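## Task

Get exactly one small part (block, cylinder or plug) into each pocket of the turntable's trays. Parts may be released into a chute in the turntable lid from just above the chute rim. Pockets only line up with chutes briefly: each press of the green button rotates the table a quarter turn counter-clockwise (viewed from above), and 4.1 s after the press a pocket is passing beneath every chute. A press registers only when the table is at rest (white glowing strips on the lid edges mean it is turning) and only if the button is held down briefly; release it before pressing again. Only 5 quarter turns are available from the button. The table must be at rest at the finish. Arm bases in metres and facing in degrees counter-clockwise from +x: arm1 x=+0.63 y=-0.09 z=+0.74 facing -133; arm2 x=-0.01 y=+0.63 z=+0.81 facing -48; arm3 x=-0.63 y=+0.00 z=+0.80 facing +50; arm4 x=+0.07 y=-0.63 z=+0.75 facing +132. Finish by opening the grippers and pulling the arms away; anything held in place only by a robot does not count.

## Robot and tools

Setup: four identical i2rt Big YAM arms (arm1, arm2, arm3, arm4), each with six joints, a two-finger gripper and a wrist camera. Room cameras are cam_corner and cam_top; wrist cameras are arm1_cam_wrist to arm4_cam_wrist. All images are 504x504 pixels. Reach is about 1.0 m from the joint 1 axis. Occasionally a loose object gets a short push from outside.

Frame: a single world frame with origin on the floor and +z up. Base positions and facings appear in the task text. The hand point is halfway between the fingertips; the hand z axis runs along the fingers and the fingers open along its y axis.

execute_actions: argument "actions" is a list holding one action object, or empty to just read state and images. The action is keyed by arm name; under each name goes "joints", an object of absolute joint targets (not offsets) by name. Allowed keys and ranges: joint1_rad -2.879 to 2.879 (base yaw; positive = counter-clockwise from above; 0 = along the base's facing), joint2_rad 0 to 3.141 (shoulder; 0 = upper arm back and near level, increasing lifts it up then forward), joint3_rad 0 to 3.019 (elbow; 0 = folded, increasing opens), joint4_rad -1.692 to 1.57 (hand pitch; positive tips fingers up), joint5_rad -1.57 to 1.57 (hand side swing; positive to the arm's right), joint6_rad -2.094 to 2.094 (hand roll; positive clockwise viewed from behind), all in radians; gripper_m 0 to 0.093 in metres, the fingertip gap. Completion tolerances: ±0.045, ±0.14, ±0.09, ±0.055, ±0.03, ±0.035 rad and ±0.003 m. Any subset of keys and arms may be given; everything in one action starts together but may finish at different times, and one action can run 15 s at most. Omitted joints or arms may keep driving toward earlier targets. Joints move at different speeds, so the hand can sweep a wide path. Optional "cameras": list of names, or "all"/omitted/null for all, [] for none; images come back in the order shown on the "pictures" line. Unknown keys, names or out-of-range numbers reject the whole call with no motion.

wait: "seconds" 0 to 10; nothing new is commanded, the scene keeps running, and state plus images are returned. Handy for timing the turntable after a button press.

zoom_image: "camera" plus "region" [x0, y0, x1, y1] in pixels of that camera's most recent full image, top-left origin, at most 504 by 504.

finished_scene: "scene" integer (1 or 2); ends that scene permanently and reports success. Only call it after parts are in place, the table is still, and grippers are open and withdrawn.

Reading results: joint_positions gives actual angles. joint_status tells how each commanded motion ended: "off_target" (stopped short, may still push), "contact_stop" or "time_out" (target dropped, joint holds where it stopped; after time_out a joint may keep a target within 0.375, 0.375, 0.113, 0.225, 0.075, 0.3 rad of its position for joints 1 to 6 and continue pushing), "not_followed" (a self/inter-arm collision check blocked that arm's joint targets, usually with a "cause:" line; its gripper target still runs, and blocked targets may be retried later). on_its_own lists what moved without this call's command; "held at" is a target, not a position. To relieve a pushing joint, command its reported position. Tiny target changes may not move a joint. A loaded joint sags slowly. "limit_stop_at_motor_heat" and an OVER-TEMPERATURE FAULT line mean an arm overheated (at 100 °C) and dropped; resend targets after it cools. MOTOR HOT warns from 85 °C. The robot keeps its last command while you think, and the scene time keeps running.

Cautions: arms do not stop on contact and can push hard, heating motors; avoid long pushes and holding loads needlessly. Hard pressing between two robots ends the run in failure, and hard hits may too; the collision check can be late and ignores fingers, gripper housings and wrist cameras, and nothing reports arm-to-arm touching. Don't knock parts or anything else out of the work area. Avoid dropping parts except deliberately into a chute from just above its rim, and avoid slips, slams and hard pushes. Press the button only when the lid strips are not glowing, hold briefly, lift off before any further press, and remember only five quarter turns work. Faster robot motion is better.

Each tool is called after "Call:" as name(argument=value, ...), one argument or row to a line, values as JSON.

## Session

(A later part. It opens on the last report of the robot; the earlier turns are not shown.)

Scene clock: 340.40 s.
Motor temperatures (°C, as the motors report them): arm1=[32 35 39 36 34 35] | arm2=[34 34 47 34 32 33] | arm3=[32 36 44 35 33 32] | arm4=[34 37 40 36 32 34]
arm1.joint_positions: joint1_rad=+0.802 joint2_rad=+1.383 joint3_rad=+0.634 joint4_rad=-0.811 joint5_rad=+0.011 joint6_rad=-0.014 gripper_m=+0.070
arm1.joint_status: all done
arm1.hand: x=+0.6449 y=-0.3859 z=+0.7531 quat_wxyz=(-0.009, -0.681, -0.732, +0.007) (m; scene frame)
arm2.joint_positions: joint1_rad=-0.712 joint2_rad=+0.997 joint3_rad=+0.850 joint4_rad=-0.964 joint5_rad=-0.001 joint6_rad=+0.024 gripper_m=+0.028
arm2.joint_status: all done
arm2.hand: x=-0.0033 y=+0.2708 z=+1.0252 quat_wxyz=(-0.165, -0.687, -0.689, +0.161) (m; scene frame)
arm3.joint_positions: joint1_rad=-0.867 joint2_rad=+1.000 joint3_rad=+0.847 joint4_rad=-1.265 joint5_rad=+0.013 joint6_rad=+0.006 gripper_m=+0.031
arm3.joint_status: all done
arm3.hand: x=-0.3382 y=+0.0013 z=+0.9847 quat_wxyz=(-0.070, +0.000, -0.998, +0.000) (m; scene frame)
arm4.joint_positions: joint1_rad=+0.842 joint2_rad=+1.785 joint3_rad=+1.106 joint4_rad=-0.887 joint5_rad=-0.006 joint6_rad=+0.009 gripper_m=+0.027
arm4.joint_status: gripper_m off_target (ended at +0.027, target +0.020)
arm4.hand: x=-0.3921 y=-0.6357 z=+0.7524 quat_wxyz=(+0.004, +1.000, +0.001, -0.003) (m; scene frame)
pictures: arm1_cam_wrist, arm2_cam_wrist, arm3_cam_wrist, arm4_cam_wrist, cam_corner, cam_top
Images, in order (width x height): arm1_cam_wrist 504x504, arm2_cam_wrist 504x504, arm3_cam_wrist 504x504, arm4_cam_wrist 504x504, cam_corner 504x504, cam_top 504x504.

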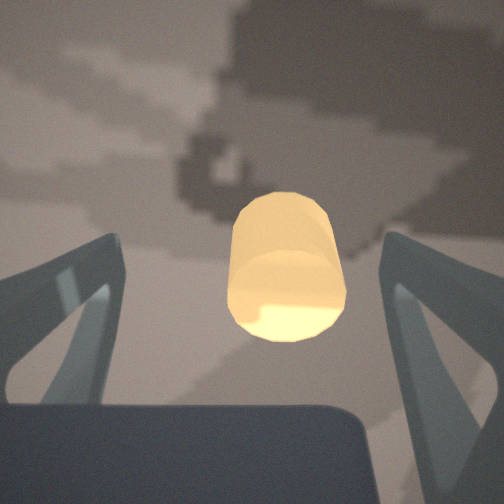

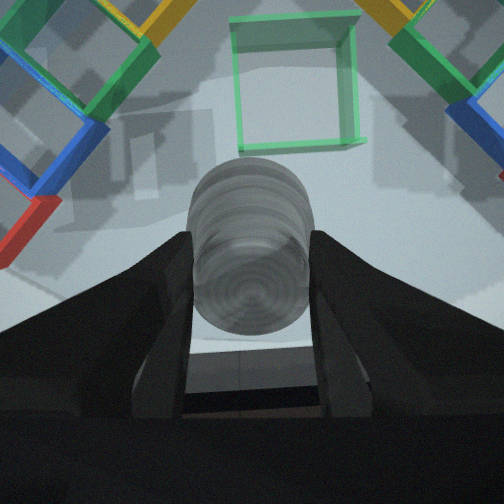

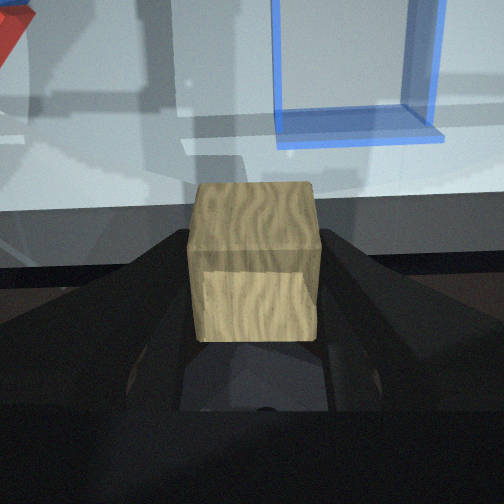

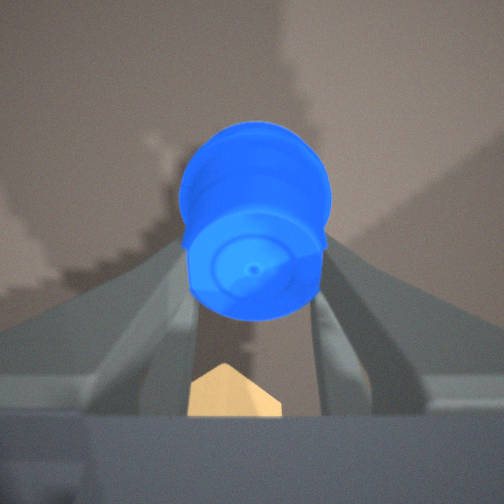

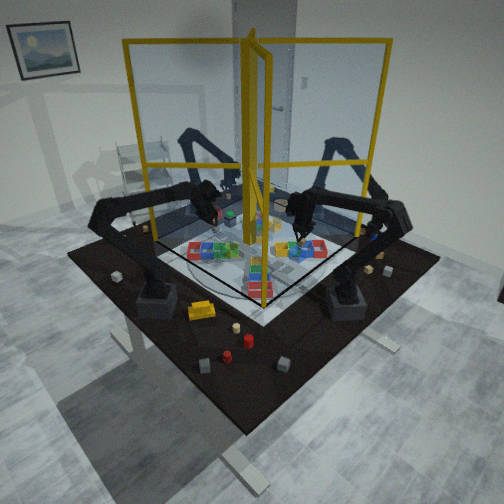

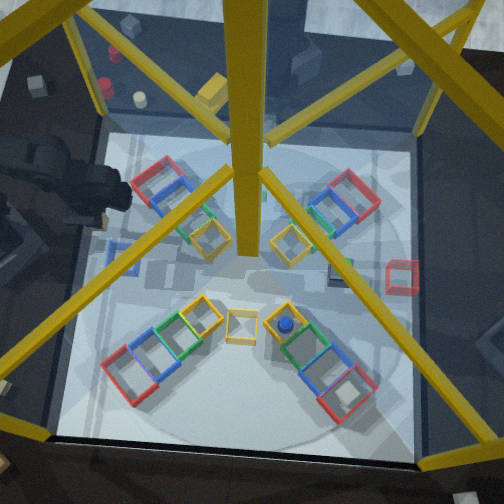

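Call:
execute_actions(
  actions=[
    {"arm1":{"joints":{"joint2_rad":1.352,"joint3_rad":0.603}},"arm2":{"joints":{"joint1_rad":-0.771,"joint2_rad":1.318,"joint4_rad":-0.65}},"arm3":{"joints":{"joint1_rad":-1.01,"joint2_rad":1.263,"joint3_rad":0.91,"joint4_rad":-1.17}},"arm4":{"joints":{"joint2_rad":1.0,"joint3_rad":1.0,"joint4_rad":-1.57}}},
  ],
  cameras=["arm1_cam_wrist"],
)

Call:
execute_actions(
  actions=[
    {"arm1":{"joints":{"gripper_m":0.02}},"arm4":{"joints":{"joint1_rad":-0.635,"joint4_rad":-1.1}}},
  ],
)

Scene clock: 375.37 s.
Motor temperatures (°C, as the motors report them): arm1=[32 35 39 36 34 35] | arm2=[34 34 50 35 32 33] | arm3=[32 36 45 35 33 32] | arm4=[34 38 40 36 32 34]
arm1.joint_positions: joint1_rad=+0.802 joint2_rad=+1.362 joint3_rad=+0.611 joint4_rad=-0.811 joint5_rad=+0.011 joint6_rad=-0.014 gripper_m=+0.070
arm1.joint_status: all done
arm1.hand: x=+0.6444 y=-0.3767 z=+0.7522 quat_wxyz=(-0.008, -0.681, -0.732, +0.006) (m; scene frame)
arm2.joint_positions: joint1_rad=-0.771 joint2_rad=+1.327 joint3_rad=+0.850 joint4_rad=-0.668 joint5_rad=-0.001 joint6_rad=+0.024 gripper_m=+0.028
arm2.joint_status: all done
arm2.hand: x=-0.0278 y=+0.1935 z=+0.9316 quat_wxyz=(-0.148, -0.710, -0.671, +0.154) (m; scene frame)
arm3.joint_positions: joint1_rad=-1.011 joint2_rad=+1.260 joint3_rad=+0.875 joint4_rad=-1.184 joint5_rad=+0.013 joint6_rad=+0.006 gripper_m=+0.031
arm3.joint_status: all done
arm3.hand: x=-0.3066 y=-0.0445 z=+0.9216 quat_wxyz=(+0.006, -0.071, -0.997, +0.001) (m; scene frame)
arm4.joint_positions: joint1_rad=+0.842 joint2_rad=+0.995 joint3_rad=+0.996 joint4_rad=-1.563 joint5_rad=-0.006 joint6_rad=+0.009 gripper_m=+0.027
arm4.joint_status: all done
arm4.hand: x=-0.1817 y=-0.6330 z=+0.9916 quat_wxyz=(+0.004, +1.000, +0.001, -0.005) (m; scene frame)
pictures: arm1_cam_wrist
Images, in order (width x height): arm1_cam_wrist 504x504.

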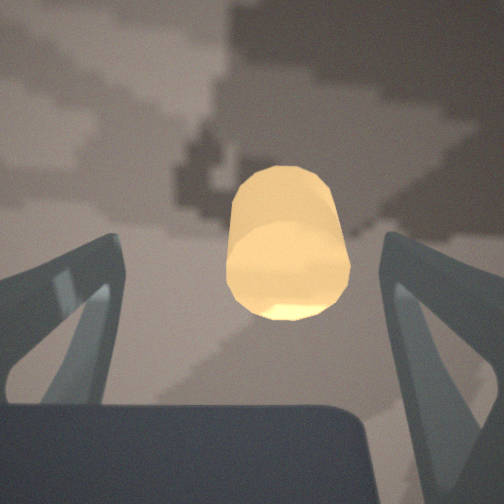

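Scene clock: 377.10 s.
Motor temperatures (°C, as the motors report them): arm1=[32 35 39 36 34 35] | arm2=[34 34 50 35 32 33] | arm3=[32 36 45 35 33 32] | arm4=[34 38 40 36 32 34]
arm1.joint_positions: joint1_rad=+0.802 joint2_rad=+1.362 joint3_rad=+0.611 joint4_rad=-0.811 joint5_rad=+0.010 joint6_rad=-0.014 gripper_m=+0.030
arm1.joint_status: gripper_m off_target (ended at +0.030, target +0.020)
arm1.hand: x=+0.6445 y=-0.3767 z=+0.7522 quat_wxyz=(-0.008, -0.681, -0.732, +0.006) (m; scene frame)
arm2.joint_positions: joint1_rad=-0.771 joint2_rad=+1.327 joint3_rad=+0.850 joint4_rad=-0.668 joint5_rad=-0.001 joint6_rad=+0.024 gripper_m=+0.028
arm2.joint_status: not commanded
arm2.hand: x=-0.0278 y=+0.1935 z=+0.9316 quat_wxyz=(-0.148, -0.710, -0.671, +0.154) (m; scene frame)
arm3.joint_positions: joint1_rad=-1.011 joint2_rad=+1.260 joint3_rad=+0.875 joint4_rad=-1.184 joint5_rad=+0.013 joint6_rad=+0.006 gripper_m=+0.031
arm3.joint_status: not commanded
arm3.hand: x=-0.3066 y=-0.0445 z=+0.9216 quat_wxyz=(+0.006, -0.071, -0.997, +0.001) (m; scene frame)
arm4.joint_positions: joint1_rad=-0.630 joint2_rad=+0.997 joint3_rad=+0.996 joint4_rad=-1.111 joint5_rad=-0.007 joint6_rad=+0.009 gripper_m=+0.027
arm4.joint_status: all done
arm4.hand: x=+0.0344 y=-0.2678 z=+1.0156 quat_wxyz=(-0.147, +0.723, -0.653, -0.172) (m; scene frame)
pictures: arm1_cam_wrist, arm2_cam_wrist, arm3_cam_wrist, arm4_cam_wrist, cam_corner, cam_top
Images, in order (width x height): arm1_cam_wrist 504x504, arm2_cam_wrist 504x504, arm3_cam_wrist 504x504, arm4_cam_wrist 504x504, cam_corner 504x504, cam_top 504x504.

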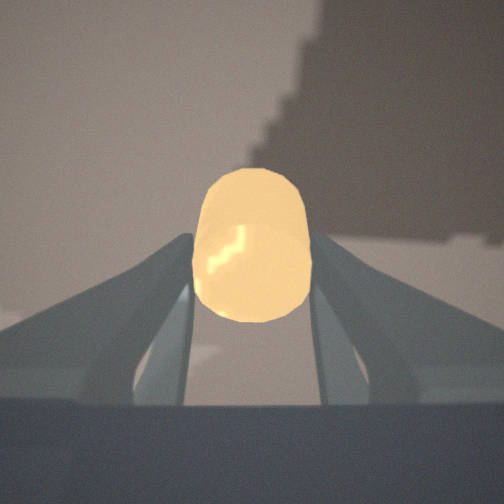

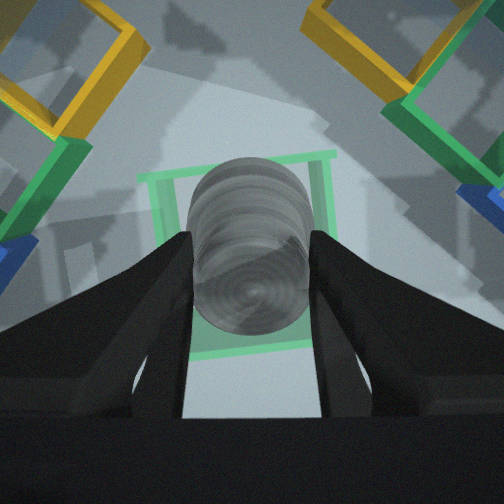

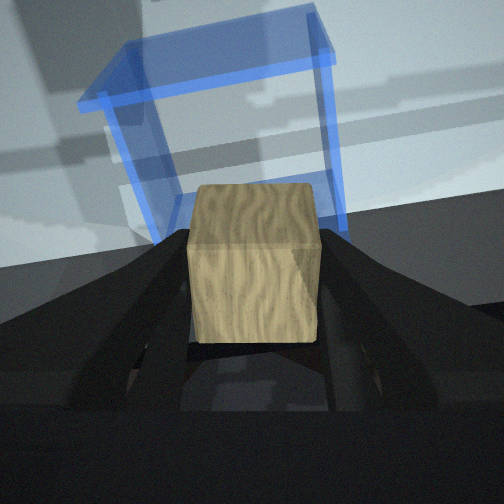

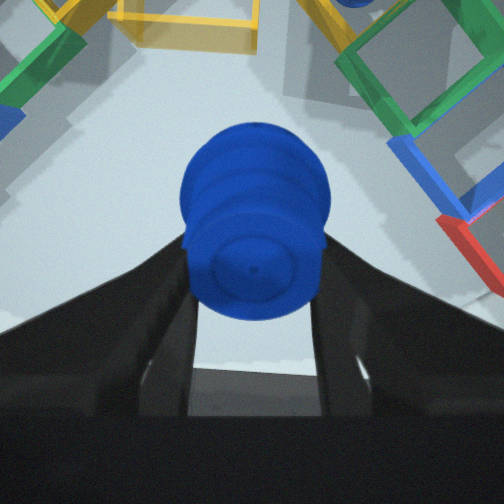

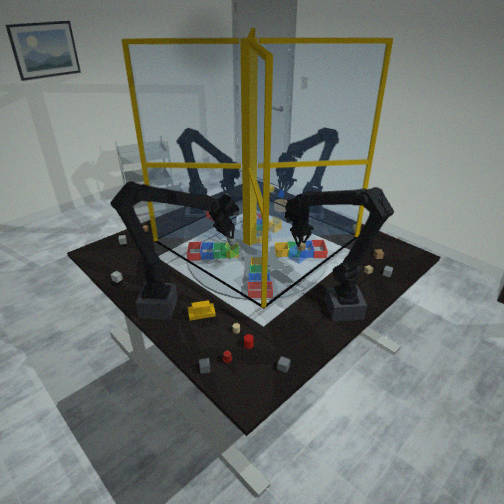

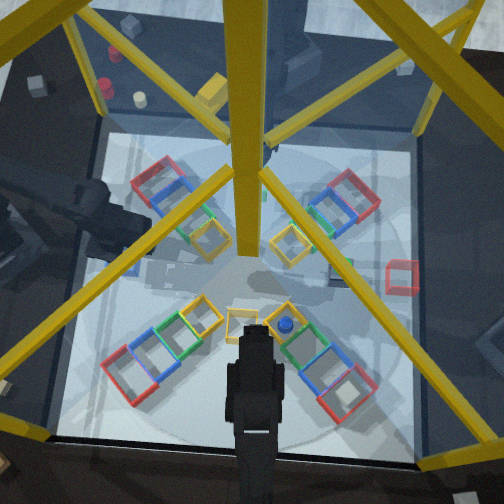

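Call:
execute_actions(
  actions=[
    {"arm1":{"joints":{"joint2_rad":1.0,"joint3_rad":1.0,"joint4_rad":-1.57}},"arm4":{"joints":{"joint1_rad":-0.563,"joint2_rad":1.378,"joint3_rad":1.07,"joint4_rad":-0.685}}},
  ],
  cameras=["arm4_cam_wrist"],
)

Call:
execute_actions(
  actions=[
    {"arm1":{"joints":{"joint1_rad":-1.2,"joint4_rad":-1.3}}},
  ],
  cameras=["arm1_cam_wrist","cam_top","cam_corner"],
)

Scene clock: 408.30 s.
Motor temperatures (°C, as the motors report them): arm1=[32 35 39 36 34 35] | arm2=[34 35 50 35 32 33] | arm3=[32 36 45 35 33 32] | arm4=[34 36 43 36 32 34]
arm1.joint_positions: joint1_rad=+0.802 joint2_rad=+0.989 joint3_rad=+0.981 joint4_rad=-1.555 joint5_rad=+0.010 joint6_rad=-0.014 gripper_m=+0.030
arm1.joint_status: all done
arm1.hand: x=+0.6393 y=-0.3380 z=+0.9787 quat_wxyz=(-0.008, -0.681, -0.732, +0.006) (m; scene frame)
arm2.joint_positions: joint1_rad=-0.771 joint2_rad=+1.327 joint3_rad=+0.850 joint4_rad=-0.668 joint5_rad=-0.001 joint6_rad=+0.024 gripper_m=+0.028
arm2.joint_status: not commanded
arm2.hand: x=-0.0278 y=+0.1935 z=+0.9316 quat_wxyz=(-0.148, -0.710, -0.671, +0.154) (m; scene frame)
arm3.joint_positions: joint1_rad=-1.011 joint2_rad=+1.260 joint3_rad=+0.875 joint4_rad=-1.184 joint5_rad=+0.013 joint6_rad=+0.006 gripper_m=+0.031
arm3.joint_status: not commanded
arm3.hand: x=-0.3066 y=-0.0445 z=+0.9216 quat_wxyz=(+0.006, -0.071, -0.997, +0.001) (m; scene frame)
arm4.joint_positions: joint1_rad=-0.568 joint2_rad=+1.373 joint3_rad=+1.020 joint4_rad=-0.702 joint5_rad=-0.007 joint6_rad=+0.009 gripper_m=+0.027
arm4.joint_status: all done
arm4.hand: x=-0.0100 y=-0.1434 z=+0.9203 quat_wxyz=(-0.160, +0.738, -0.625, -0.198) (m; scene frame)
pictures: arm4_cam_wrist
Images, in order (width x height): arm4_cam_wrist 504x504.

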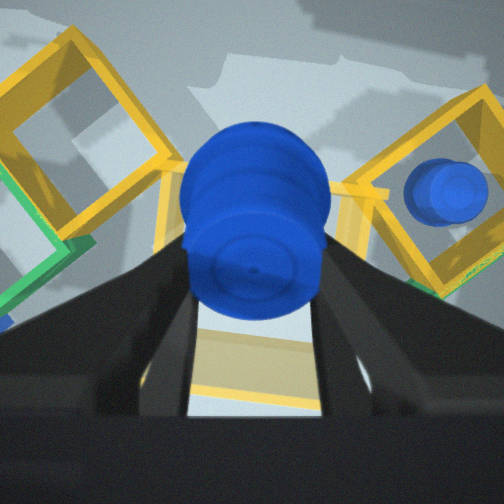

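Scene clock: 412.10 s.
Motor temperatures (°C, as the motors report them): arm1=[33 35 40 36 35 42] | arm2=[34 35 50 35 32 33] | arm3=[32 36 45 35 33 32] | arm4=[34 36 44 36 32 34]
arm1.joint_positions: joint1_rad=+0.023 joint2_rad=+0.982 joint3_rad=+0.978 joint4_rad=-1.317 joint5_rad=-0.050 joint6_rad=-0.508 gripper_m=+0.030
arm1.joint_status: joint1_rad time_out (moved -0.779 of -2.002); the others done
arm1.on_its_own: joint1_rad reads +0.023 and still pushes toward -0.241 since a time_out (your -1.200 is given up)
arm1.hand: x=+0.4276 y=-0.3226 z=+0.9840 quat_wxyz=(-0.054, -0.771, -0.624, +0.117) (m; scene frame)
arm2.joint_positions: joint1_rad=-0.771 joint2_rad=+1.327 joint3_rad=+0.850 joint4_rad=-0.668 joint5_rad=-0.001 joint6_rad=+0.024 gripper_m=+0.028
arm2.joint_status: not commanded
arm2.hand: x=-0.0278 y=+0.1935 z=+0.9316 quat_wxyz=(-0.148, -0.710, -0.671, +0.154) (m; scene frame)
arm3.joint_positions: joint1_rad=-1.011 joint2_rad=+1.260 joint3_rad=+0.875 joint4_rad=-1.184 joint5_rad=+0.013 joint6_rad=+0.006 gripper_m=+0.031
arm3.joint_status: not commanded
arm3.hand: x=-0.3066 y=-0.0445 z=+0.9216 quat_wxyz=(+0.006, -0.071, -0.997, +0.001) (m; scene frame)
arm4.joint_positions: joint1_rad=-0.568 joint2_rad=+1.373 joint3_rad=+1.020 joint4_rad=-0.702 joint5_rad=-0.007 joint6_rad=+0.009 gripper_m=+0.027
arm4.joint_status: not commanded
arm4.hand: x=-0.0100 y=-0.1434 z=+0.9203 quat_wxyz=(-0.160, +0.738, -0.625, -0.198) (m; scene frame)
pictures: arm1_cam_wrist, cam_corner, cam_top
Images, in order (width x height): arm1_cam_wrist 504x504, cam_corner 504x504, cam_top 504x504.

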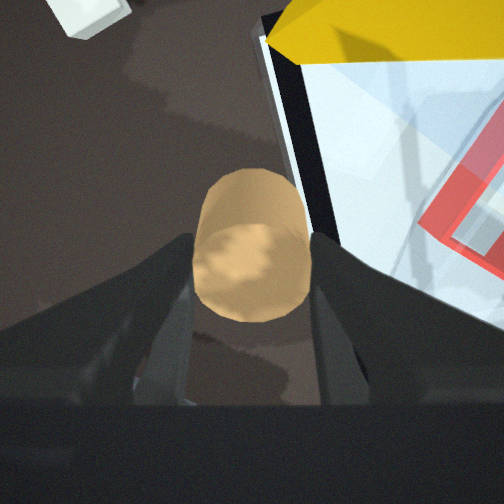

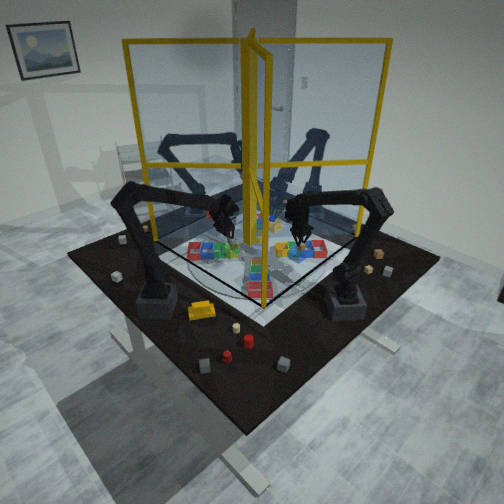

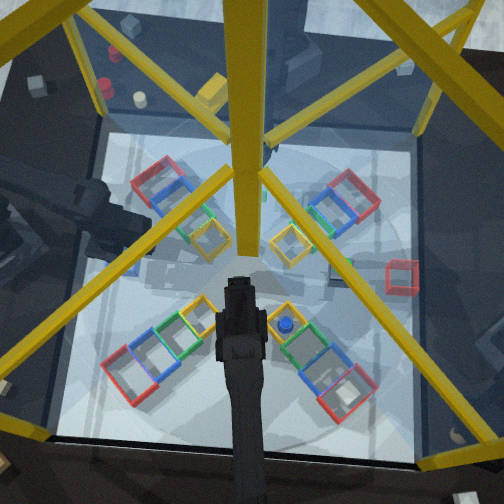

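Call:
execute_actions(
  actions=[
    {"arm1":{"joints":{"joint1_rad":0.4,"joint5_rad":0.0,"joint6_rad":0.0}}},
  ],
  cameras=["arm1_cam_wrist"],
)

Call:
execute_actions(
  actions=[
    {"arm1":{"joints":{"joint2_rad":0.7,"joint3_rad":0.85,"joint4_rad":-1.68}}},
  ],
  cameras=["arm1_cam_wrist"],
)

Call:
execute_actions(
  actions=[
    {"arm1":{"joints":{"joint1_rad":-1.2}}},
  ],
  cameras=["arm1_cam_wrist","cam_top"],
)

Scene clock: 425.27 s.
Motor temperatures (°C, as the motors report them): arm1=[34 35 42 36 39 60] | arm2=[34 35 50 35 32 33] | arm3=[32 36 45 35 33 32] | arm4=[34 36 46 36 32 34]
arm1.joint_positions: joint1_rad=+0.399 joint2_rad=+0.986 joint3_rad=+0.978 joint4_rad=-1.318 joint5_rad=-0.001 joint6_rad=-0.008 gripper_m=+0.030
arm1.joint_status: all done
arm1.hand: x=+0.5212 y=-0.3765 z=+0.9845 quat_wxyz=(-0.078, -0.810, -0.573, +0.098) (m; scene frame)
arm2.joint_positions: joint1_rad=-0.771 joint2_rad=+1.327 joint3_rad=+0.850 joint4_rad=-0.668 joint5_rad=-0.001 joint6_rad=+0.024 gripper_m=+0.028
arm2.joint_status: not commanded
arm2.hand: x=-0.0278 y=+0.1935 z=+0.9316 quat_wxyz=(-0.148, -0.710, -0.671, +0.154) (m; scene frame)
arm3.joint_positions: joint1_rad=-1.011 joint2_rad=+1.260 joint3_rad=+0.875 joint4_rad=-1.184 joint5_rad=+0.013 joint6_rad=+0.006 gripper_m=+0.031
arm3.joint_status: not commanded
arm3.hand: x=-0.3066 y=-0.0445 z=+0.9216 quat_wxyz=(+0.006, -0.071, -0.997, +0.001) (m; scene frame)
arm4.joint_positions: joint1_rad=-0.568 joint2_rad=+1.373 joint3_rad=+1.020 joint4_rad=-0.702 joint5_rad=-0.007 joint6_rad=+0.009 gripper_m=+0.027
arm4.joint_status: not commanded
arm4.hand: x=-0.0100 y=-0.1434 z=+0.9203 quat_wxyz=(-0.160, +0.738, -0.625, -0.198) (m; scene frame)
pictures: arm1_cam_wrist
Images, in order (width x height): arm1_cam_wrist 504x504.

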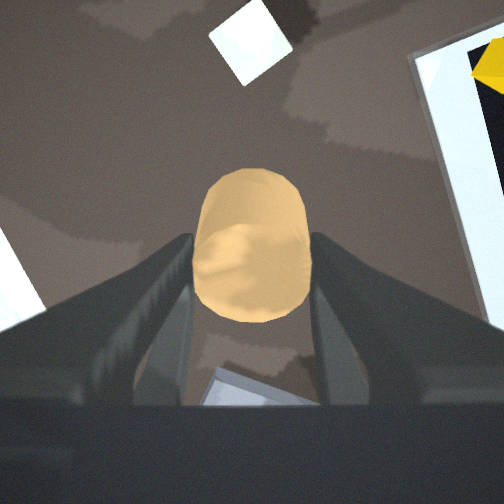

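Scene clock: 426.43 s.
Motor temperatures (°C, as the motors report them): arm1=[34 35 42 36 39 58] | arm2=[34 35 50 35 32 33] | arm3=[32 36 45 35 33 32] | arm4=[34 36 46 36 32 34]
arm1.joint_positions: joint1_rad=+0.399 joint2_rad=+0.690 joint3_rad=+0.855 joint4_rad=-1.665 joint5_rad=-0.001 joint6_rad=-0.008 gripper_m=+0.030
arm1.joint_status: all done
arm1.hand: x=+0.5699 y=-0.2410 z=+0.9827 quat_wxyz=(-0.029, -0.815, -0.578, +0.026) (m; scene frame)
arm2.joint_positions: joint1_rad=-0.771 joint2_rad=+1.327 joint3_rad=+0.850 joint4_rad=-0.668 joint5_rad=-0.001 joint6_rad=+0.024 gripper_m=+0.028
arm2.joint_status: not commanded
arm2.hand: x=-0.0278 y=+0.1935 z=+0.9316 quat_wxyz=(-0.148, -0.710, -0.671, +0.154) (m; scene frame)
arm3.joint_positions: joint1_rad=-1.011 joint2_rad=+1.260 joint3_rad=+0.875 joint4_rad=-1.184 joint5_rad=+0.013 joint6_rad=+0.006 gripper_m=+0.031
arm3.joint_status: not commanded
arm3.hand: x=-0.3066 y=-0.0445 z=+0.9216 quat_wxyz=(+0.006, -0.071, -0.997, +0.001) (m; scene frame)
arm4.joint_positions: joint1_rad=-0.568 joint2_rad=+1.373 joint3_rad=+1.020 joint4_rad=-0.702 joint5_rad=-0.007 joint6_rad=+0.009 gripper_m=+0.027
arm4.joint_status: not commanded
arm4.hand: x=-0.0100 y=-0.1434 z=+0.9203 quat_wxyz=(-0.160, +0.738, -0.625, -0.198) (m; scene frame)
pictures: arm1_cam_wrist
Images, in order (width x height): arm1_cam_wrist 504x504.

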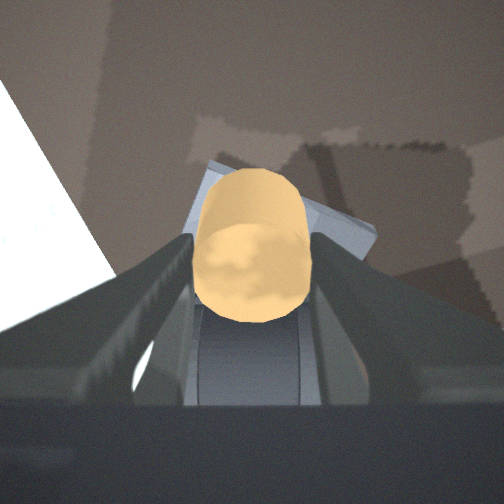

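Scene clock: 428.23 s.
Motor temperatures (°C, as the motors report them): arm1=[34 35 42 36 38 56] | arm2=[34 35 50 35 32 33] | arm3=[32 36 45 35 33 32] | arm4=[34 36 47 36 32 34]
arm1.joint_positions: joint1_rad=-1.194 joint2_rad=+0.691 joint3_rad=+0.855 joint4_rad=-1.665 joint5_rad=+0.000 joint6_rad=-0.006 gripper_m=+0.030
arm1.joint_status: all done
arm1.hand: x=+0.4709 y=-0.0233 z=+0.9790 quat_wxyz=(+0.003, -0.983, +0.179, +0.027) (m; scene frame)
arm2.joint_positions: joint1_rad=-0.771 joint2_rad=+1.327 joint3_rad=+0.850 joint4_rad=-0.668 joint5_rad=-0.001 joint6_rad=+0.024 gripper_m=+0.028
arm2.joint_status: not commanded
arm2.hand: x=-0.0278 y=+0.1935 z=+0.9316 quat_wxyz=(-0.148, -0.710, -0.671, +0.154) (m; scene frame)
arm3.joint_positions: joint1_rad=-1.011 joint2_rad=+1.260 joint3_rad=+0.875 joint4_rad=-1.184 joint5_rad=+0.013 joint6_rad=+0.006 gripper_m=+0.031
arm3.joint_status: not commanded
arm3.hand: x=-0.3066 y=-0.0445 z=+0.9216 quat_wxyz=(+0.006, -0.071, -0.997, +0.001) (m; scene frame)
arm4.joint_positions: joint1_rad=-0.568 joint2_rad=+1.373 joint3_rad=+1.020 joint4_rad=-0.702 joint5_rad=-0.007 joint6_rad=+0.009 gripper_m=+0.027
arm4.joint_status: not commanded
arm4.hand: x=-0.0100 y=-0.1434 z=+0.9203 quat_wxyz=(-0.160, +0.738, -0.625, -0.198) (m; scene frame)
pictures: arm1_cam_wrist, cam_top
Images, in order (width x height): arm1_cam_wrist 504x504, cam_top 504x504.

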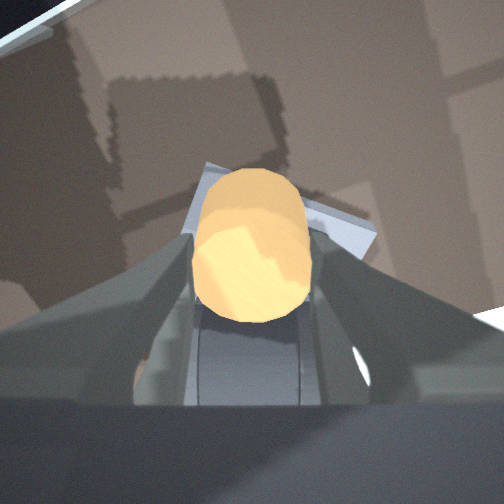

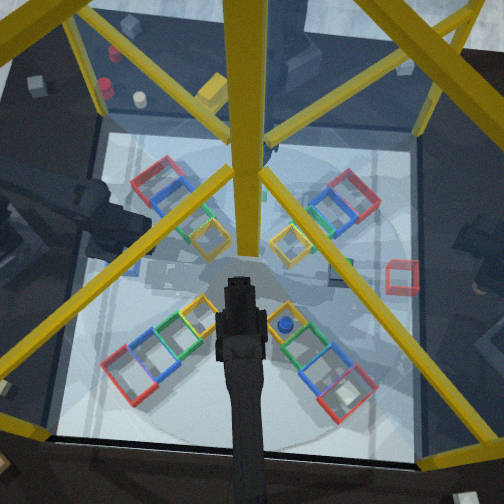

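Call:
execute_actions(
  actions=[
    {"arm1":{"joints":{"joint1_rad":-1.276,"joint2_rad":0.585,"joint3_rad":0.90,"joint4_rad":-1.375}},"arm4":{"joints":{"joint2_rad":1.325,"joint3_rad":0.978}}},
  ],
  cameras=["arm1_cam_wrist","arm4_cam_wrist"],
)

Scene clock: 444.33 s.
Motor temperatures (°C, as the motors report them): arm1=[33 34 42 36 36 45] | arm2=[34 35 51 35 32 33] | arm3=[32 36 46 35 33 32] | arm4=[34 36 47 36 32 34]
arm1.joint_positions: joint1_rad=-1.271 joint2_rad=+0.579 joint3_rad=+0.855 joint4_rad=-1.395 joint5_rad=+0.000 joint6_rad=-0.006 gripper_m=+0.030
arm1.joint_status: all done
arm1.hand: x=+0.4307 y=+0.0101 z=+1.0141 quat_wxyz=(+0.047, -0.953, +0.212, +0.210) (m; scene frame)
arm2.joint_positions: joint1_rad=-0.771 joint2_rad=+1.327 joint3_rad=+0.850 joint4_rad=-0.668 joint5_rad=-0.001 joint6_rad=+0.024 gripper_m=+0.028
arm2.joint_status: not commanded
arm2.hand: x=-0.0278 y=+0.1935 z=+0.9316 quat_wxyz=(-0.148, -0.710, -0.671, +0.154) (m; scene frame)
arm3.joint_positions: joint1_rad=-1.011 joint2_rad=+1.260 joint3_rad=+0.875 joint4_rad=-1.184 joint5_rad=+0.013 joint6_rad=+0.006 gripper_m=+0.031
arm3.joint_status: not commanded
arm3.hand: x=-0.3066 y=-0.0445 z=+0.9216 quat_wxyz=(+0.006, -0.071, -0.997, +0.001) (m; scene frame)
arm4.joint_positions: joint1_rad=-0.568 joint2_rad=+1.342 joint3_rad=+0.984 joint4_rad=-0.699 joint5_rad=-0.007 joint6_rad=+0.009 gripper_m=+0.027
arm4.joint_status: all done
arm4.hand: x=-0.0078 y=-0.1561 z=+0.9181 quat_wxyz=(-0.160, +0.738, -0.626, -0.197) (m; scene frame)
pictures: arm1_cam_wrist, arm4_cam_wrist
Images, in order (width x height): arm1_cam_wrist 504x504, arm4_cam_wrist 504x504.

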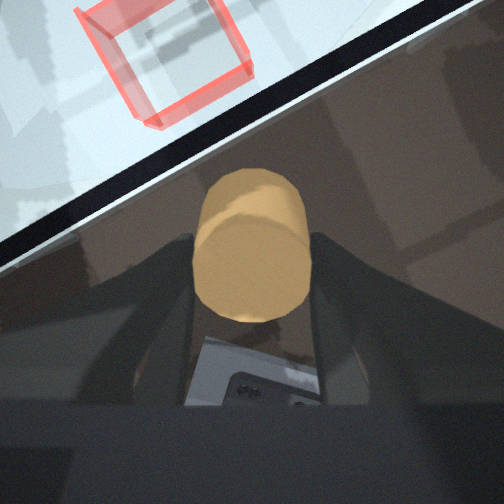

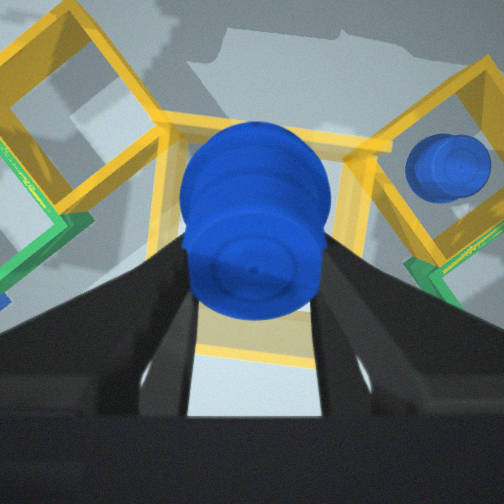

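Call:
execute_actions(
  actions=[
    {"arm1":{"joints":{"joint1_rad":-1.04,"joint2_rad":0.98,"joint3_rad":1.045,"joint4_rad":-1.115}}},
  ],
  cameras=["arm1_cam_wrist","cam_top"],
)

Scene clock: 455.97 s.
Motor temperatures (°C, as the motors report them): arm1=[33 34 44 36 35 42] | arm2=[34 35 51 35 32 33] | arm3=[32 36 46 35 33 32] | arm4=[34 37 45 36 32 34]
arm1.joint_positions: joint1_rad=-1.042 joint2_rad=+0.990 joint3_rad=+1.020 joint4_rad=-1.134 joint5_rad=+0.000 joint6_rad=-0.006 gripper_m=+0.030
arm1.joint_status: all done
arm1.hand: x=+0.2715 y=-0.0053 z=+1.0112 quat_wxyz=(+0.021, -0.969, +0.103, +0.223) (m; scene frame)
arm2.joint_positions: joint1_rad=-0.771 joint2_rad=+1.327 joint3_rad=+0.850 joint4_rad=-0.668 joint5_rad=-0.001 joint6_rad=+0.024 gripper_m=+0.028
arm2.joint_status: not commanded
arm2.hand: x=-0.0278 y=+0.1935 z=+0.9316 quat_wxyz=(-0.148, -0.710, -0.671, +0.154) (m; scene frame)
arm3.joint_positions: joint1_rad=-1.011 joint2_rad=+1.260 joint3_rad=+0.875 joint4_rad=-1.184 joint5_rad=+0.013 joint6_rad=+0.006 gripper_m=+0.031
arm3.joint_status: not commanded
arm3.hand: x=-0.3066 y=-0.0445 z=+0.9216 quat_wxyz=(+0.006, -0.071, -0.997, +0.001) (m; scene frame)
arm4.joint_positions: joint1_rad=-0.568 joint2_rad=+1.342 joint3_rad=+0.984 joint4_rad=-0.699 joint5_rad=-0.007 joint6_rad=+0.009 gripper_m=+0.027
arm4.joint_status: not commanded
arm4.hand: x=-0.0078 y=-0.1561 z=+0.9181 quat_wxyz=(-0.160, +0.738, -0.626, -0.197) (m; scene frame)
pictures: arm1_cam_wrist, cam_top
Images, in order (width x height): arm1_cam_wrist 504x504, cam_top 504x504.

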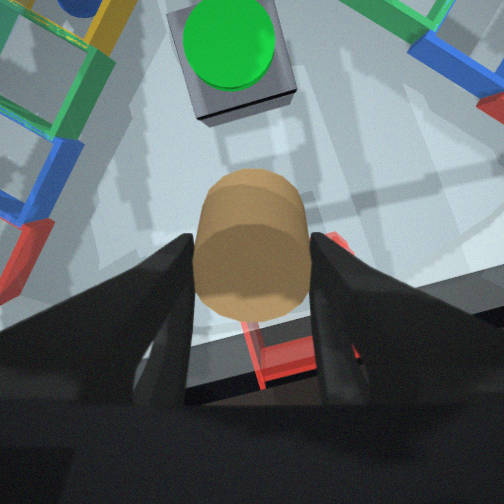

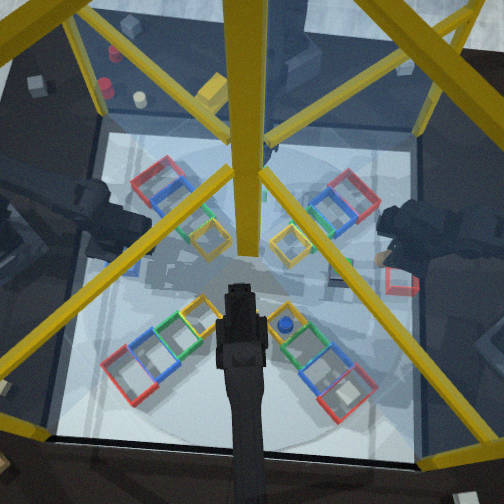

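Call:
execute_actions(
  actions=[
    {"arm1":{"joints":{"joint1_rad":-1.02,"joint2_rad":1.443,"joint3_rad":1.31,"joint4_rad":-1.23}}},
  ],
  cameras=["arm1_cam_wrist","cam_top","cam_corner"],
)

Scene clock: 471.70 s.
Motor temperatures (°C, as the motors report them): arm1=[33 35 45 36 35 41] | arm2=[34 35 51 35 32 33] | arm3=[32 36 46 35 33 32] | arm4=[34 37 44 36 32 34]
arm1.joint_positions: joint1_rad=-1.029 joint2_rad=+1.437 joint3_rad=+1.285 joint4_rad=-1.215 joint5_rad=+0.000 joint6_rad=-0.006 gripper_m=+0.030
arm1.joint_status: all done
arm1.hand: x=+0.1706 y=+0.0098 z=+0.9497 quat_wxyz=(+0.006, -0.991, +0.098, +0.094) (m; scene frame)
arm2.joint_positions: joint1_rad=-0.771 joint2_rad=+1.327 joint3_rad=+0.850 joint4_rad=-0.668 joint5_rad=-0.001 joint6_rad=+0.024 gripper_m=+0.028
arm2.joint_status: not commanded
arm2.hand: x=-0.0278 y=+0.1935 z=+0.9316 quat_wxyz=(-0.148, -0.710, -0.671, +0.154) (m; scene frame)
arm3.joint_positions: joint1_rad=-1.011 joint2_rad=+1.260 joint3_rad=+0.875 joint4_rad=-1.184 joint5_rad=+0.013 joint6_rad=+0.006 gripper_m=+0.031
arm3.joint_status: not commanded
arm3.hand: x=-0.3066 y=-0.0445 z=+0.9216 quat_wxyz=(+0.006, -0.071, -0.997, +0.001) (m; scene frame)
arm4.joint_positions: joint1_rad=-0.568 joint2_rad=+1.342 joint3_rad=+0.984 joint4_rad=-0.699 joint5_rad=-0.007 joint6_rad=+0.009 gripper_m=+0.027
arm4.joint_status: not commanded
arm4.hand: x=-0.0078 y=-0.1561 z=+0.9181 quat_wxyz=(-0.160, +0.738, -0.626, -0.197) (m; scene frame)
pictures: arm1_cam_wrist, cam_corner, cam_top
Images, in order (width x height): arm1_cam_wrist 504x504, cam_corner 504x504, cam_top 504x504.

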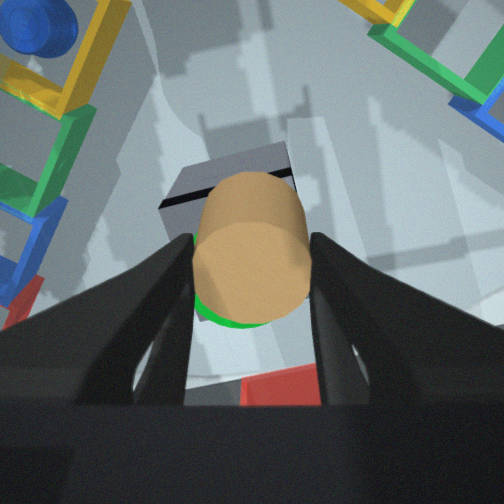

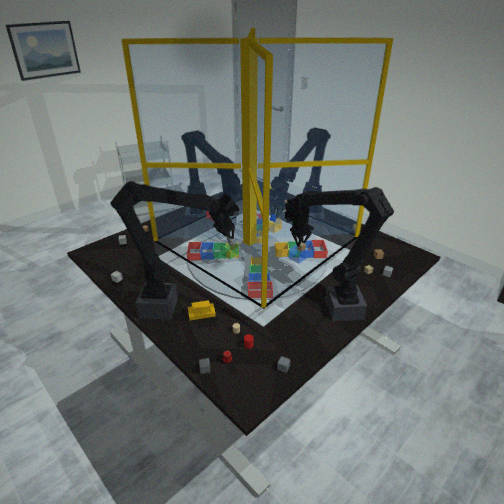

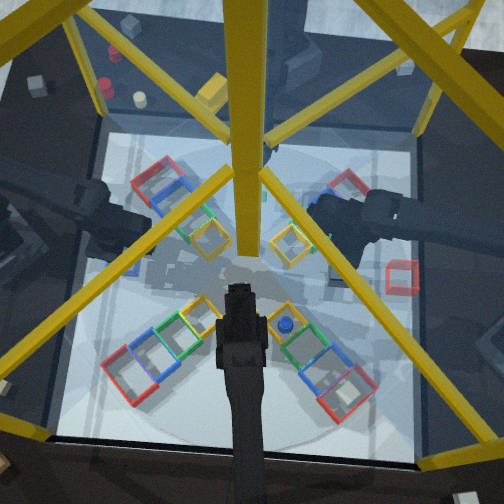

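Call:
zoom_image(
  camera="cam_corner",
  region=[190, 170, 290, 270],
)

Call:
zoom_image(
  camera="arm1_cam_wrist",
  region=[130, 120, 380, 370],
)

Region (190, 170, 290, 270) of cam_corner's 504x504 image, scaled by 5.040, with more detail than that image has.

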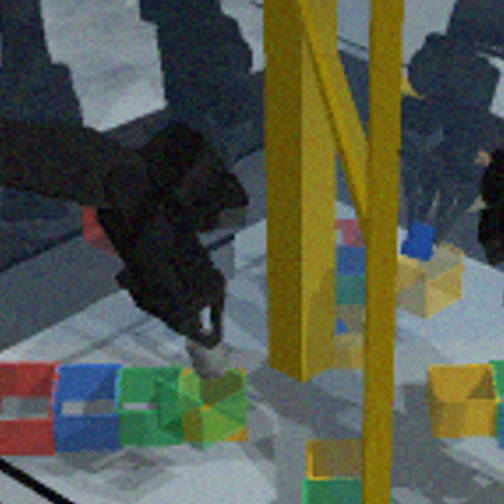

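Region (130, 120, 380, 370) of arm1_cam_wrist's 504x504 image, scaled by 2.016, with more detail than that image has.

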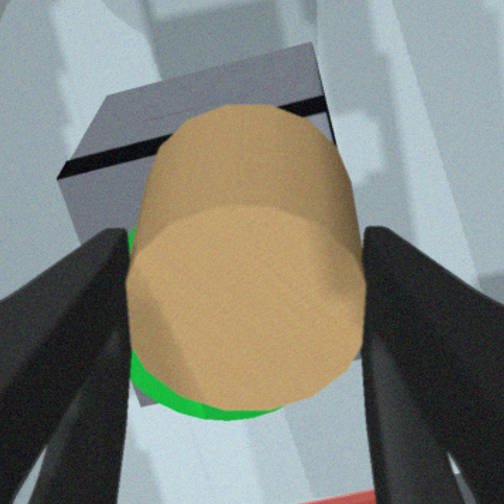

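Call:
execute_actions(
  actions=[
    {"arm1":{"joints":{"joint2_rad":1.34,"joint3_rad":1.19,"joint4_rad":-1.22}}},
  ],
  cameras=["arm1_cam_wrist"],
)

Scene clock: 498.70 s.
Motor temperatures (°C, as the motors report them): arm1=[32 36 45 36 35 40] | arm2=[34 35 52 35 32 33] | arm3=[32 36 46 35 33 32] | arm4=[34 37 43 36 32 34]
arm1.joint_positions: joint1_rad=-1.029 joint2_rad=+1.336 joint3_rad=+1.200 joint4_rad=-1.215 joint5_rad=+0.000 joint6_rad=-0.006 gripper_m=+0.030
arm1.joint_status: all done
arm1.hand: x=+0.2039 y=+0.0030 z=+0.9567 quat_wxyz=(+0.007, -0.990, +0.098, +0.102) (m; scene frame)
arm2.joint_positions: joint1_rad=-0.771 joint2_rad=+1.327 joint3_rad=+0.850 joint4_rad=-0.668 joint5_rad=-0.001 joint6_rad=+0.024 gripper_m=+0.028
arm2.joint_status: not commanded
arm2.hand: x=-0.0278 y=+0.1935 z=+0.9316 quat_wxyz=(-0.148, -0.710, -0.671, +0.154) (m; scene frame)
arm3.joint_positions: joint1_rad=-1.011 joint2_rad=+1.260 joint3_rad=+0.875 joint4_rad=-1.184 joint5_rad=+0.013 joint6_rad=+0.006 gripper_m=+0.031
arm3.joint_status: not commanded
arm3.hand: x=-0.3066 y=-0.0445 z=+0.9216 quat_wxyz=(+0.006, -0.071, -0.997, +0.001) (m; scene frame)
arm4.joint_positions: joint1_rad=-0.568 joint2_rad=+1.342 joint3_rad=+0.984 joint4_rad=-0.699 joint5_rad=-0.007 joint6_rad=+0.009 gripper_m=+0.027
arm4.joint_status: not commanded
arm4.hand: x=-0.0078 y=-0.1561 z=+0.9181 quat_wxyz=(-0.160, +0.738, -0.626, -0.197) (m; scene frame)
pictures: arm1_cam_wrist
Images, in order (width x height): arm1_cam_wrist 504x504.

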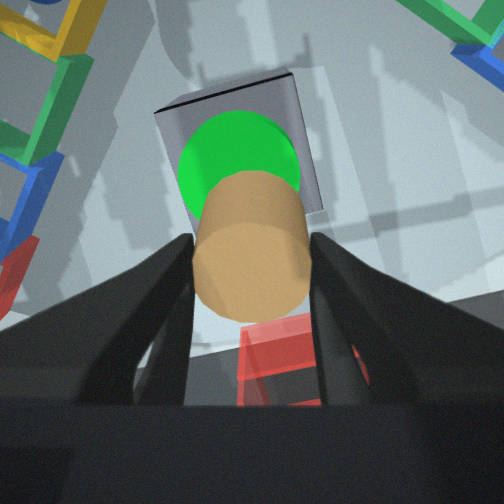

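Call:
execute_actions(
  actions=[
    {"arm1":{"joints":{"joint2_rad":1.367,"joint3_rad":1.148,"joint4_rad":-1.125}}},
  ],
  cameras=["arm1_cam_wrist"],
)

Scene clock: 522.57 s.
Motor temperatures (°C, as the motors report them): arm1=[32 36 43 36 34 39] | arm2=[34 35 52 35 32 33] | arm3=[32 37 47 35 33 32] | arm4=[34 37 43 36 32 34]
arm1.joint_positions: joint1_rad=-1.029 joint2_rad=+1.337 joint3_rad=+1.165 joint4_rad=-1.152 joint5_rad=+0.000 joint6_rad=-0.006 gripper_m=+0.030
arm1.joint_status: all done
arm1.hand: x=+0.1995 y=+0.0038 z=+0.9448 quat_wxyz=(+0.009, -0.988, +0.097, +0.115) (m; scene frame)
arm2.joint_positions: joint1_rad=-0.771 joint2_rad=+1.327 joint3_rad=+0.850 joint4_rad=-0.668 joint5_rad=-0.001 joint6_rad=+0.024 gripper_m=+0.028
arm2.joint_status: not commanded
arm2.hand: x=-0.0278 y=+0.1935 z=+0.9316 quat_wxyz=(-0.148, -0.710, -0.671, +0.154) (m; scene frame)
arm3.joint_positions: joint1_rad=-1.011 joint2_rad=+1.260 joint3_rad=+0.875 joint4_rad=-1.184 joint5_rad=+0.013 joint6_rad=+0.006 gripper_m=+0.031
arm3.joint_status: not commanded
arm3.hand: x=-0.3066 y=-0.0445 z=+0.9216 quat_wxyz=(+0.006, -0.071, -0.997, +0.001) (m; scene frame)
arm4.joint_positions: joint1_rad=-0.568 joint2_rad=+1.342 joint3_rad=+0.984 joint4_rad=-0.699 joint5_rad=-0.007 joint6_rad=+0.009 gripper_m=+0.027
arm4.joint_status: not commanded
arm4.hand: x=-0.0078 y=-0.1561 z=+0.9181 quat_wxyz=(-0.160, +0.738, -0.626, -0.197) (m; scene frame)
pictures: arm1_cam_wrist
Images, in order (width x height): arm1_cam_wrist 504x504.

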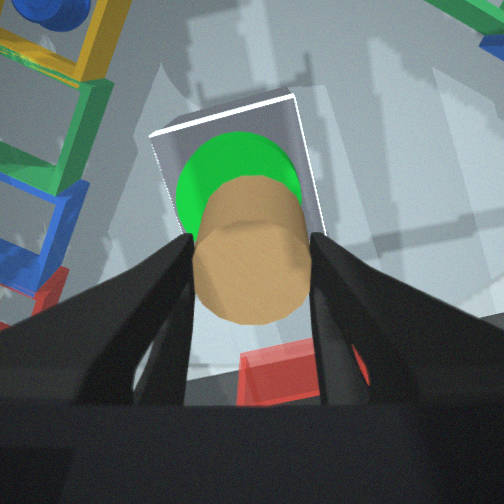

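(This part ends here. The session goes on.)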